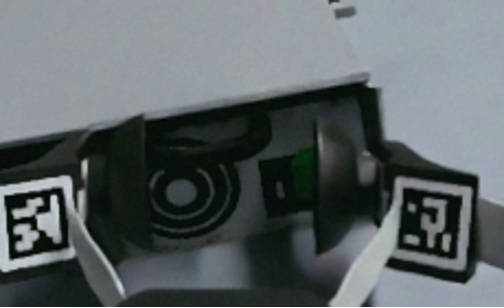

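>>> execute_actions:
  actions:
    - {"r1":{"joints":{"arm_m":0.237},"pace":"slow"}}
  cameras: ["r1_wrist_camera"]

>>> zoom_image:
  camera: "r1_wrist_camera"
  region: [190, 190, 420, 330]

Scene clock: 289.67 s.
r1.base_odometry: x=-0.792 y=+2.756 heading=-0.700 (m, m, rad; r1's odometry frame)
r1.turned_by_wheels: +0.000 (rad since the last result)
r1.turned_by_imu: +0.001 (rad since the last result)
r1.base_tilt: forward=+0.0 right=-0.3 (deg)
r1.lidar_m: 0.36 0.37 1.27 1.17 1.22 1.60 1.60 1.63 2.16 2.96 0.56 0.36
r1.base_status: not commanded
r1.joint_positions: lift_m=+0.706 arm_m=+0.239 wrist_yaw_rad=-0.005 wrist_pitch_rad=+0.301 wrist_roll_rad=+0.200 gripper_m=-0.037
r1.joint_status: all done
r1.on_its_own: wrist_yaw_rad is at rest, and its effort (-16) is outside its rest range (-13 to +13)
r1.motor_effort: lift_m=+17(18) arm_m=-12(15) wrist_yaw_rad=-16(17) wrist_pitch_rad=-6(7) wrist_roll_rad=-3(2) gripper_m=-28(32) wheel_0=+2(2) wheel_1=+0(0) wheel_2=+5(5) (%)
r1.hand_pose: x=+0.6850 y=-0.0888 z=+0.7988 quat_wxyz=(+0.984, +0.099, +0.149, -0.017) (m; r1's base frame)
r1.wrist_depth_mm: - - - - - - - / - - - - - - - / - - - 559 559 488 459 / - 496 312 283 368 338 317 / 424 267 229 231 268 256 245 / 277 162 180 228 182 202 199 / 221 206 209 - 187 172 172
r2.base_odometry: x=+0.419 y=-1.464 heading=-2.474 (m, m, rad; r2's odometry frame)
r2.turned_by_wheels: +0.000 (rad since the last result)
r2.turned_by_imu: +0.000 (rad since the last result)
r2.base_tilt: forward=+0.1 right=-0.2 (deg)
r2.lidar_m: 0.37 0.40 0.55 2.22 2.60 1.17 1.10 3.25 2.32 2.23 0.89 0.40
r2.base_status: not commanded
r2.joint_positions: lift_m=+1.130 arm_m=+0.002 wrist_yaw_rad=+0.000 wrist_pitch_rad=+1.570 wrist_roll_rad=+0.020 gripper_m=+0.120
r2.joint_status: not commanded
r2.motor_effort: lift_m=+22(22) arm_m=+0(0) wrist_yaw_rad=+0(0) wrist_pitch_rad=-1(1) wrist_roll_rad=-2(4) gripper_m=-1(0) wheel_0=-1(1) wheel_1=-3(3) wheel_2=-1(1) (%)
r2.hand_pose: x=+0.1727 y=-0.0874 z=+1.0196 quat_wxyz=(+0.707, +0.007, +0.707, -0.007) (m; r2's base frame)
r2.wrist_depth_mm: 334 334 342 349 362 375 917 / 1098 1138 1160 1182 1255 1255 1281 / 1229 1229 1255 1255 1281 1281 1281 / 1229 1229 1255 1281 1255 1255 1255 / 1229 1229 1042 1025 1255 1281 1255 / 1229 1229 1042 1025 216 1255 1308 / 1229 1229 1229 119 1255 1281 1229
pictures: r1_wrist_camera
camera_calibration (this result's frames):
r1_wrist_camera: T_world_to_cam=[[-0.0950833, -0.979476, -0.177726, 0.112171], [-0.328768, 0.199415, -0.923117, 1.02615], [0.939612, -0.0293423, -0.340982, -0.145483], [0, 0, 0, 1]] pos_world=[0.484729, -0.0990304, 0.917587]
Images, in order (width x height): r1_wrist_camera 616x392.

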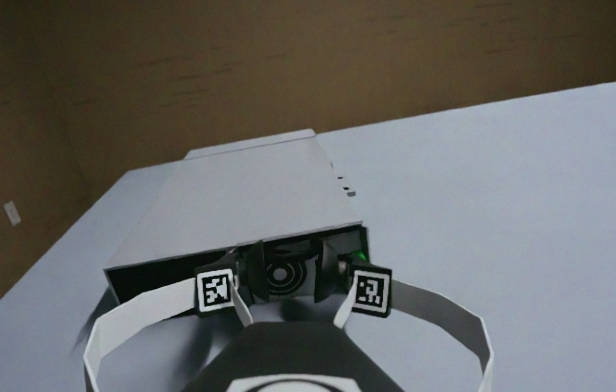

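Region (190, 190, 420, 330) of r1_wrist_camera's 616x392 image, scaled by 2.191; it fills the top 307 rows of this view, and the rest is white.

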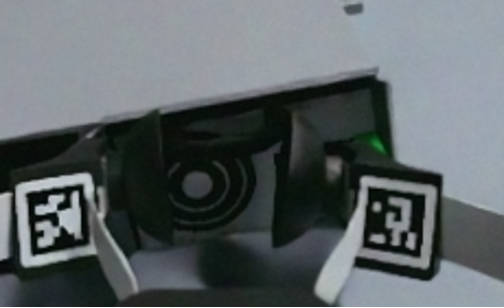

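>>> execute_actions:
  actions:
    - {"r1":{"joints":{"arm_m":0.222,"gripper_m":0.034,"wrist_roll_rad":0,"lift_m":0.72},"base":{"strafe_m":0.004},"pace":"slow"}}
  cameras: ["r1_wrist_camera"]

>>> zoom_image:
  camera: "r1_wrist_camera"
  region: [190, 190, 420, 330]

Scene clock: 292.63 s.
r1.base_odometry: x=-0.790 y=+2.759 heading=-0.700 (m, m, rad; r1's odometry frame)
r1.turned_by_wheels: +0.000 (rad since the last result)
r1.turned_by_imu: +0.000 (rad since the last result)
r1.base_tilt: forward=-0.1 right=-0.4 (deg)
r1.lidar_m: 0.38 0.38 1.25 1.18 1.22 1.64 1.59 1.65 2.15 2.93 0.56 0.39
r1.base_status: done
r1.joint_positions: lift_m=+0.720 arm_m=+0.223 wrist_yaw_rad=-0.015 wrist_pitch_rad=+0.303 wrist_roll_rad=+0.000 gripper_m=+0.034
r1.joint_status: all done
r1.on_its_own: wrist_yaw_rad is at rest, and its effort (+14) is outside its rest range (-13 to +13)
r1.motor_effort: lift_m=+22(25) arm_m=-6(9) wrist_yaw_rad=+14(16) wrist_pitch_rad=-9(32) wrist_roll_rad=-3(7) gripper_m=+0(31) wheel_0=+1(2) wheel_1=+0(1) wheel_2=-2(5) (%)
r1.hand_pose: x=+0.6679 y=-0.0916 z=+0.8120 quat_wxyz=(+0.989, +0.001, +0.151, -0.008) (m; r1's base frame)
r1.wrist_depth_mm: - - - - - - - / - - - - - - - / - - 564 - - - - / 1863 430 320 327 466 473 488 / 309 283 259 239 332 336 343 / 243 248 187 188 236 260 264 / 203 198 213 - 211 213 217
r2.base_odometry: x=+0.419 y=-1.464 heading=-2.474 (m, m, rad; r2's odometry frame)
r2.turned_by_wheels: +0.000 (rad since the last result)
r2.turned_by_imu: +0.001 (rad since the last result)
r2.base_tilt: forward=+0.2 right=-0.2 (deg)
r2.lidar_m: 0.37 0.38 0.53 2.26 2.58 1.16 1.07 3.24 2.31 2.21 0.87 0.40
r2.base_status: not commanded
r2.joint_positions: lift_m=+1.130 arm_m=+0.002 wrist_yaw_rad=+0.000 wrist_pitch_rad=+1.570 wrist_roll_rad=+0.020 gripper_m=+0.120
r2.joint_status: not commanded
r2.motor_effort: lift_m=+22(22) arm_m=-1(1) wrist_yaw_rad=+0(0) wrist_pitch_rad=-1(1) wrist_roll_rad=+1(0) gripper_m=-2(1) wheel_0=-1(1) wheel_1=-3(3) wheel_2=+0(0) (%)
r2.hand_pose: x=+0.1727 y=-0.0874 z=+1.0196 quat_wxyz=(+0.707, +0.007, +0.707, -0.007) (m; r2's base frame)
r2.wrist_depth_mm: 332 334 340 351 362 375 917 / 1078 1118 1182 1182 1229 1281 1255 / 1255 1255 1255 1255 1255 1255 1281 / 1229 1255 1229 1255 1281 1255 1281 / 1229 1255 1060 1025 1255 1255 1281 / 1229 1229 1025 1025 216 1255 1255 / 1229 1229 1229 119 1255 1255 1281
pictures: r1_wrist_camera
camera_calibration (this result's frames):
r1_wrist_camera: T_world_to_cam=[[-0.046522, -0.998845, 0.0120173, -0.0781605], [-0.336793, 0.00435814, -0.941569, 1.03584], [0.940429, -0.047851, -0.336607, -0.130818], [0, 0, 0, 1]] pos_world=[0.468254, -0.0888444, 0.932222]
Images, in order (width x height): r1_wrist_camera 616x392.

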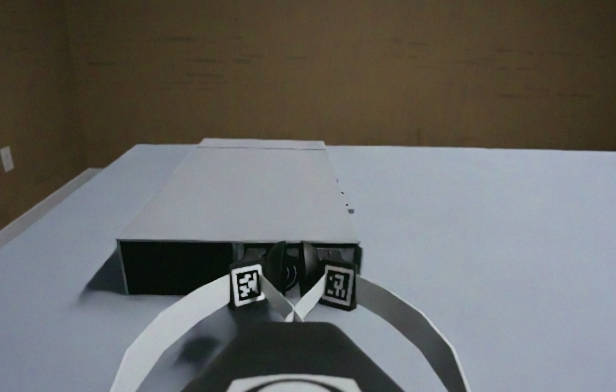

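Region (190, 190, 420, 330) of r1_wrist_camera's 616x392 image, scaled by 2.191; it fills the top 307 rows of this view, and the rest is white.

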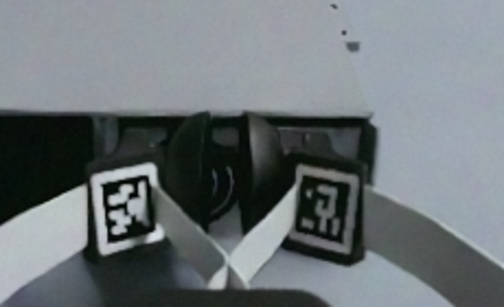

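>>> execute_actions:
  actions:
    - {"r1":{"joints":{"arm_m":0.195,"gripper_m":0.056},"pace":"default"}}
  cameras: []

>>> execute_actions:
  actions:
    - {"r1":{"base":{"strafe_m":-0.033},"joints":{"wrist_yaw_rad":0.06,"wrist_roll_rad":0.2,"lift_m":0.716},"pace":"slow"}}
  cameras: []

>>> execute_actions:
  actions:
    - {"r1":{"joints":{"arm_m":0.216},"pace":"slow"}}
  cameras: ["r1_wrist_camera"]

>>> zoom_image:
  camera: "r1_wrist_camera"
  region: [190, 190, 420, 330]

Scene clock: 294.27 s.
r1.base_odometry: x=-0.789 y=+2.759 heading=-0.700 (m, m, rad; r1's odometry frame)
r1.turned_by_wheels: +0.000 (rad since the last result)
r1.turned_by_imu: +0.000 (rad since the last result)
r1.base_tilt: forward=+0.0 right=-0.4 (deg)
r1.lidar_m: 0.34 0.38 1.27 1.17 1.21 1.61 1.60 1.66 2.18 2.91 0.55 0.37
r1.base_status: not commanded
r1.joint_positions: lift_m=+0.720 arm_m=+0.197 wrist_yaw_rad=-0.010 wrist_pitch_rad=+0.302 wrist_roll_rad=+0.000 gripper_m=+0.056
r1.joint_status: all done
r1.motor_effort: lift_m=+22(22) arm_m=-9(12) wrist_yaw_rad=-1(13) wrist_pitch_rad=-8(8) wrist_roll_rad=-2(1) gripper_m=-2(4) wheel_0=+2(2) wheel_1=-1(0) wheel_2=+2(2) (%)
r1.hand_pose: x=+0.6420 y=-0.0902 z=+0.8121 quat_wxyz=(+0.989, +0.001, +0.151, -0.005) (m; r1's base frame)
r1.wrist_depth_mm: - - - - - - - / - - - - - - - / - - 621 661 - - - / 1863 427 320 327 466 473 488 / 309 309 283 281 317 338 340 / 244 245 196 247 202 262 262 / 204 202 213 - 220 213 216
r2.base_odometry: x=+0.419 y=-1.464 heading=-2.474 (m, m, rad; r2's odometry frame)
r2.turned_by_wheels: +0.000 (rad since the last result)
r2.turned_by_imu: +0.000 (rad since the last result)
r2.base_tilt: forward=+0.2 right=-0.2 (deg)
r2.lidar_m: 0.37 0.38 0.55 2.27 2.62 1.18 1.09 3.28 2.32 2.22 0.90 0.40
r2.base_status: not commanded
r2.joint_positions: lift_m=+1.130 arm_m=+0.002 wrist_yaw_rad=+0.000 wrist_pitch_rad=+1.570 wrist_roll_rad=+0.020 gripper_m=+0.120
r2.joint_status: not commanded
r2.motor_effort: lift_m=+22(22) arm_m=+0(1) wrist_yaw_rad=+0(0) wrist_pitch_rad=-1(1) wrist_roll_rad=+1(3) gripper_m=-1(0) wheel_0=-1(1) wheel_1=-3(3) wheel_2=+0(0) (%)
r2.hand_pose: x=+0.1727 y=-0.0874 z=+1.0196 quat_wxyz=(+0.707, +0.007, +0.707, -0.007) (m; r2's base frame)
r2.wrist_depth_mm: 334 334 343 351 362 373 917 / 1098 1118 1160 1182 1229 1255 1308 / 1255 1255 1255 1255 1281 1255 1255 / 1229 1255 1255 1255 1229 1281 1255 / 1255 1229 1042 1025 1281 1255 1281 / 1229 1205 1025 1025 216 1255 1255 / 1229 1229 1255 119 1229 1255 1255
pictures: none
No camera images: the call's "cameras" was empty. Leave "cameras" out to get every camera's image.

Scene clock: 295.63 s.
r1.base_odometry: x=-0.811 y=+2.734 heading=-0.700 (m, m, rad; r1's odometry frame)
r1.turned_by_wheels: +0.000 (rad since the last result)
r1.turned_by_imu: +0.000 (rad since the last result)
r1.base_tilt: forward=-0.1 right=-0.3 (deg)
r1.lidar_m: 0.36 0.36 1.28 1.20 1.25 1.69 1.60 1.67 2.14 2.91 0.57 0.39
r1.base_status: done
r1.joint_positions: lift_m=+0.716 arm_m=+0.197 wrist_yaw_rad=+0.060 wrist_pitch_rad=+0.302 wrist_roll_rad=+0.200 gripper_m=+0.056
r1.joint_status: all done
r1.motor_effort: lift_m=+17(20) arm_m=-9(9) wrist_yaw_rad=-1(0) wrist_pitch_rad=-8(7) wrist_roll_rad=+2(0) gripper_m=-2(2) wheel_0=+2(1) wheel_1=-2(3) wheel_2=+0(0) (%)
r1.hand_pose: x=+0.6476 y=-0.0708 z=+0.8085 quat_wxyz=(+0.984, +0.094, +0.153, +0.014) (m; r1's base frame)
r1.wrist_depth_mm: - - - - - - - / - - - - - - - / - - - 591 591 525 484 / 1921 544 342 322 394 359 338 / 1661 329 272 274 289 274 260 / 296 276 197 240 202 221 211 / 236 220 224 - 199 183 183
r2.base_odometry: x=+0.419 y=-1.464 heading=-2.474 (m, m, rad; r2's odometry frame)
r2.turned_by_wheels: +0.000 (rad since the last result)
r2.turned_by_imu: +0.000 (rad since the last result)
r2.base_tilt: forward=+0.1 right=-0.2 (deg)
r2.lidar_m: 0.38 0.39 0.53 2.26 2.59 1.15 1.07 3.22 2.33 2.20 0.91 0.40
r2.base_status: not commanded
r2.joint_positions: lift_m=+1.130 arm_m=+0.002 wrist_yaw_rad=+0.000 wrist_pitch_rad=+1.570 wrist_roll_rad=+0.020 gripper_m=+0.120
r2.joint_status: not commanded
r2.motor_effort: lift_m=+22(22) arm_m=+0(0) wrist_yaw_rad=+0(0) wrist_pitch_rad=-1(1) wrist_roll_rad=-1(2) gripper_m=-1(2) wheel_0=-1(1) wheel_1=-3(3) wheel_2=+0(0) (%)
r2.hand_pose: x=+0.1727 y=-0.0874 z=+1.0196 quat_wxyz=(+0.707, +0.007, +0.707, -0.007) (m; r2's base frame)
r2.wrist_depth_mm: 334 336 342 351 362 375 917 / 1078 1138 1182 1160 1205 1281 1308 / 1255 1255 1255 1281 1281 1281 1281 / 1255 1255 1255 1255 1255 1281 1281 / 1229 1229 1042 1060 1229 1255 1255 / 1229 1229 1042 1042 216 1255 1255 / 1229 1229 1255 119 1229 1255 1255
pictures: none
No camera images: the call's "cameras" was empty. Leave "cameras" out to get every camera's image.

Scene clock: 296.83 s.
r1.base_odometry: x=-0.811 y=+2.734 heading=-0.700 (m, m, rad; r1's odometry frame)
r1.turned_by_wheels: +0.000 (rad since the last result)
r1.turned_by_imu: +0.000 (rad since the last result)
r1.base_tilt: forward=-0.1 right=-0.4 (deg)
r1.lidar_m: 0.33 0.38 1.31 1.22 1.25 1.66 1.61 1.65 2.19 2.94 0.55 0.38
r1.base_status: not commanded
r1.joint_positions: lift_m=+0.716 arm_m=+0.214 wrist_yaw_rad=+0.060 wrist_pitch_rad=+0.302 wrist_roll_rad=+0.200 gripper_m=+0.056
r1.joint_status: all done
r1.motor_effort: lift_m=+17(17) arm_m=+9(9) wrist_yaw_rad=+0(0) wrist_pitch_rad=-8(8) wrist_roll_rad=+2(2) gripper_m=+0(4) wheel_0=+2(2) wheel_1=-2(2) wheel_2=+0(0) (%)
r1.hand_pose: x=+0.6654 y=-0.0708 z=+0.8085 quat_wxyz=(+0.984, +0.094, +0.153, +0.014) (m; r1's base frame)
r1.wrist_depth_mm: - - - - - - - / - - - - - - - / - - - 580 591 525 480 / 1983 544 342 320 394 359 340 / 1618 300 253 255 290 276 262 / 296 268 197 238 202 223 212 / 236 220 224 - 198 182 182
r2.base_odometry: x=+0.419 y=-1.464 heading=-2.474 (m, m, rad; r2's odometry frame)
r2.turned_by_wheels: +0.000 (rad since the last result)
r2.turned_by_imu: +0.000 (rad since the last result)
r2.base_tilt: forward=+0.1 right=-0.2 (deg)
r2.lidar_m: 0.37 0.40 0.51 2.20 2.60 1.15 1.10 3.24 2.33 2.23 0.86 0.39
r2.base_status: not commanded
r2.joint_positions: lift_m=+1.130 arm_m=+0.002 wrist_yaw_rad=+0.000 wrist_pitch_rad=+1.570 wrist_roll_rad=+0.020 gripper_m=+0.120
r2.joint_status: not commanded
r2.motor_effort: lift_m=+22(22) arm_m=-1(1) wrist_yaw_rad=+0(0) wrist_pitch_rad=-1(1) wrist_roll_rad=+0(0) gripper_m=+0(1) wheel_0=-1(1) wheel_1=-3(3) wheel_2=+0(0) (%)
r2.hand_pose: x=+0.1727 y=-0.0874 z=+1.0196 quat_wxyz=(+0.707, +0.007, +0.707, -0.007) (m; r2's base frame)
r2.wrist_depth_mm: 334 334 343 353 359 375 931 / 1098 1138 1182 1160 1229 1281 1281 / 1255 1229 1255 1255 1281 1281 1281 / 1255 1255 1255 1255 1281 1255 1281 / 1229 1255 1025 1042 1255 1255 1281 / 1229 1229 1025 1025 216 1255 1255 / 1255 1229 1229 119 1229 1255 1281
pictures: r1_wrist_camera
camera_calibration (this result's frames):
r1_wrist_camera: T_world_to_cam=[[-0.0314662, -0.983717, -0.176946, 0.0863965], [-0.341886, 0.176948, -0.922932, 1.03218], [0.939214, 0.0314543, -0.341887, -0.117964], [0, 0, 0, 1]] pos_world=[0.466398, -0.0939415, 0.927585]
Images, in order (width x height): r1_wrist_camera 616x392.

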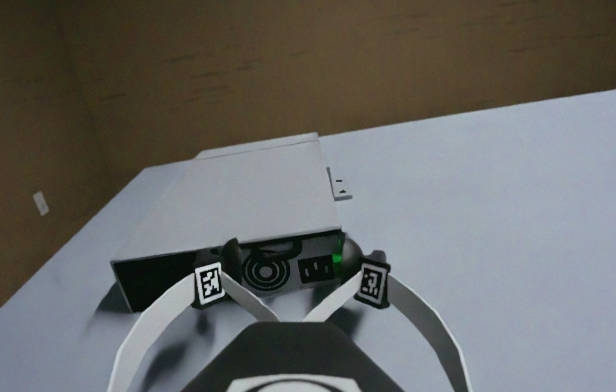

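Region (190, 190, 420, 330) of r1_wrist_camera's 616x392 image, scaled by 2.191; it fills the top 307 rows of this view, and the rest is white.

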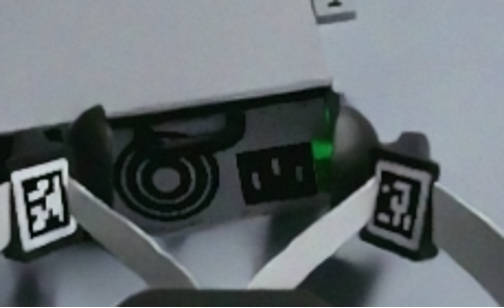

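>>> execute_actions:
  actions:
    - {"r1":{"base":{"strafe_m":0.004},"joints":{"gripper_m":0.038,"arm_m":0.218},"pace":"slow"}}
  cameras: []

>>> execute_actions:
  actions:
    - {"r1":{"base":{"strafe_m":0.004},"joints":{"arm_m":0.226},"pace":"slow"}}
  cameras: ["r1_wrist_camera"]

>>> zoom_image:
  camera: "r1_wrist_camera"
  region: [190, 190, 420, 330]

Scene clock: 298.17 s.
r1.base_odometry: x=-0.808 y=+2.737 heading=-0.700 (m, m, rad; r1's odometry frame)
r1.turned_by_wheels: +0.000 (rad since the last result)
r1.turned_by_imu: +0.000 (rad since the last result)
r1.base_tilt: forward=-0.1 right=-0.3 (deg)
r1.lidar_m: 0.37 0.37 1.30 1.19 1.24 1.68 1.59 1.67 2.16 2.92 0.58 0.40
r1.base_status: done
r1.joint_positions: lift_m=+0.716 arm_m=+0.216 wrist_yaw_rad=+0.057 wrist_pitch_rad=+0.303 wrist_roll_rad=+0.200 gripper_m=+0.038
r1.joint_status: all done
r1.motor_effort: lift_m=+17(17) arm_m=+9(7) wrist_yaw_rad=+6(9) wrist_pitch_rad=-7(7) wrist_roll_rad=-1(1) gripper_m=-3(6) wheel_0=-3(1) wheel_1=+0(0) wheel_2=+0(1) (%)
r1.hand_pose: x=+0.6672 y=-0.0717 z=+0.8085 quat_wxyz=(+0.984, +0.094, +0.153, +0.013) (m; r1's base frame)
r1.wrist_depth_mm: - - - - - - - / - - - - - - - / - - - 585 585 525 480 / - 539 340 319 389 359 336 / 1576 298 254 252 290 276 260 / 293 268 189 234 197 222 211 / 235 220 224 - 197 182 183
r2.base_odometry: x=+0.419 y=-1.464 heading=-2.474 (m, m, rad; r2's odometry frame)
r2.turned_by_wheels: +0.000 (rad since the last result)
r2.turned_by_imu: +0.000 (rad since the last result)
r2.base_tilt: forward=+0.1 right=-0.2 (deg)
r2.lidar_m: 0.37 0.41 0.53 2.22 2.60 1.12 1.10 3.23 2.32 2.22 0.88 0.40
r2.base_status: not commanded
r2.joint_positions: lift_m=+1.130 arm_m=+0.002 wrist_yaw_rad=+0.000 wrist_pitch_rad=+1.570 wrist_roll_rad=+0.020 gripper_m=+0.120
r2.joint_status: not commanded
r2.motor_effort: lift_m=+22(22) arm_m=+0(0) wrist_yaw_rad=+0(0) wrist_pitch_rad=-1(2) wrist_roll_rad=-1(0) gripper_m=-1(0) wheel_0=-1(1) wheel_1=-3(3) wheel_2=+0(0) (%)
r2.hand_pose: x=+0.1727 y=-0.0874 z=+1.0196 quat_wxyz=(+0.707, +0.007, +0.707, -0.007) (m; r2's base frame)
r2.wrist_depth_mm: 334 336 342 351 362 370 917 / 1098 1138 1182 1160 1205 1255 1281 / 1229 1281 1255 1255 1281 1281 1281 / 1255 1255 1255 1281 1255 1255 1255 / 1255 1229 1042 1042 1255 1255 1255 / 1229 1229 1025 1025 215 1255 1281 / 1229 1229 1255 119 1229 1255 1255
pictures: none
No camera images: the call's "cameras" was empty. Leave "cameras" out to get every camera's image.

Scene clock: 299.03 s.
r1.base_odometry: x=-0.806 y=+2.740 heading=-0.701 (m, m, rad; r1's odometry frame)
r1.turned_by_wheels: +0.000 (rad since the last result)
r1.turned_by_imu: +0.000 (rad since the last result)
r1.base_tilt: forward=-0.1 right=-0.3 (deg)
r1.lidar_m: 0.34 0.38 1.27 1.19 1.24 1.68 1.61 1.66 2.18 2.95 0.58 0.41
r1.base_status: done
r1.joint_positions: lift_m=+0.716 arm_m=+0.224 wrist_yaw_rad=+0.054 wrist_pitch_rad=+0.305 wrist_roll_rad=+0.200 gripper_m=+0.038
r1.joint_status: all done
r1.on_its_own: wrist_yaw_rad is at rest, and its effort (+15) is outside its rest range (-13 to +13)
r1.motor_effort: lift_m=+17(17) arm_m=+12(11) wrist_yaw_rad=+15(14) wrist_pitch_rad=-17(16) wrist_roll_rad=+1(1) gripper_m=-5(5) wheel_0=-4(8) wheel_1=+1(5) wheel_2=-2(2) (%)
r1.hand_pose: x=+0.6743 y=-0.0723 z=+0.8078 quat_wxyz=(+0.983, +0.094, +0.154, +0.012) (m; r1's base frame)
r1.wrist_depth_mm: - - - - - - - / - - - - - - - / - - - 564 585 517 477 / - 530 334 315 387 355 334 / 1661 293 246 245 287 273 259 / 291 265 190 238 197 219 210 / 233 217 220 - 196 180 181
r2.base_odometry: x=+0.419 y=-1.464 heading=-2.474 (m, m, rad; r2's odometry frame)
r2.turned_by_wheels: +0.000 (rad since the last result)
r2.turned_by_imu: +0.000 (rad since the last result)
r2.base_tilt: forward=+0.1 right=-0.2 (deg)
r2.lidar_m: 0.38 0.36 0.52 2.24 2.61 1.15 1.08 3.23 2.33 2.20 0.90 0.41
r2.base_status: not commanded
r2.joint_positions: lift_m=+1.130 arm_m=+0.002 wrist_yaw_rad=+0.000 wrist_pitch_rad=+1.570 wrist_roll_rad=+0.020 gripper_m=+0.120
r2.joint_status: not commanded
r2.motor_effort: lift_m=+22(22) arm_m=+0(0) wrist_yaw_rad=+0(0) wrist_pitch_rad=+0(1) wrist_roll_rad=-2(0) gripper_m=-1(1) wheel_0=-1(2) wheel_1=-3(3) wheel_2=+0(0) (%)
r2.hand_pose: x=+0.1727 y=-0.0874 z=+1.0196 quat_wxyz=(+0.707, +0.007, +0.707, -0.007) (m; r2's base frame)
r2.wrist_depth_mm: 334 334 342 351 359 373 917 / 1098 1138 1160 1182 1229 1281 1281 / 1255 1255 1255 1281 1255 1281 1281 / 1255 1255 1255 1255 1255 1281 1281 / 1229 1229 1025 1025 1281 1281 1255 / 1255 1229 1025 1025 215 1255 1255 / 1205 1255 1229 119 1255 1255 1229
pictures: r1_wrist_camera
camera_calibration (this result's frames):
r1_wrist_camera: T_world_to_cam=[[-0.0372833, -0.983561, -0.176685, 0.08876], [-0.343596, 0.178646, -0.921969, 1.03525], [0.938377, 0.0263344, -0.344608, -0.124153], [0, 0, 0, 1]] pos_world=[0.475519, -0.0943724, 0.927366]
Images, in order (width x height): r1_wrist_camera 616x392.

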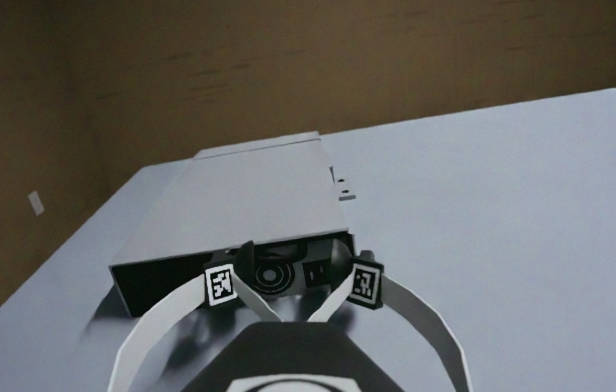

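Region (190, 190, 420, 330) of r1_wrist_camera's 616x392 image, scaled by 2.191; it fills the top 307 rows of this view, and the rest is white.

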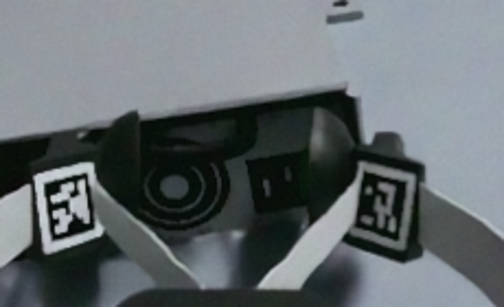

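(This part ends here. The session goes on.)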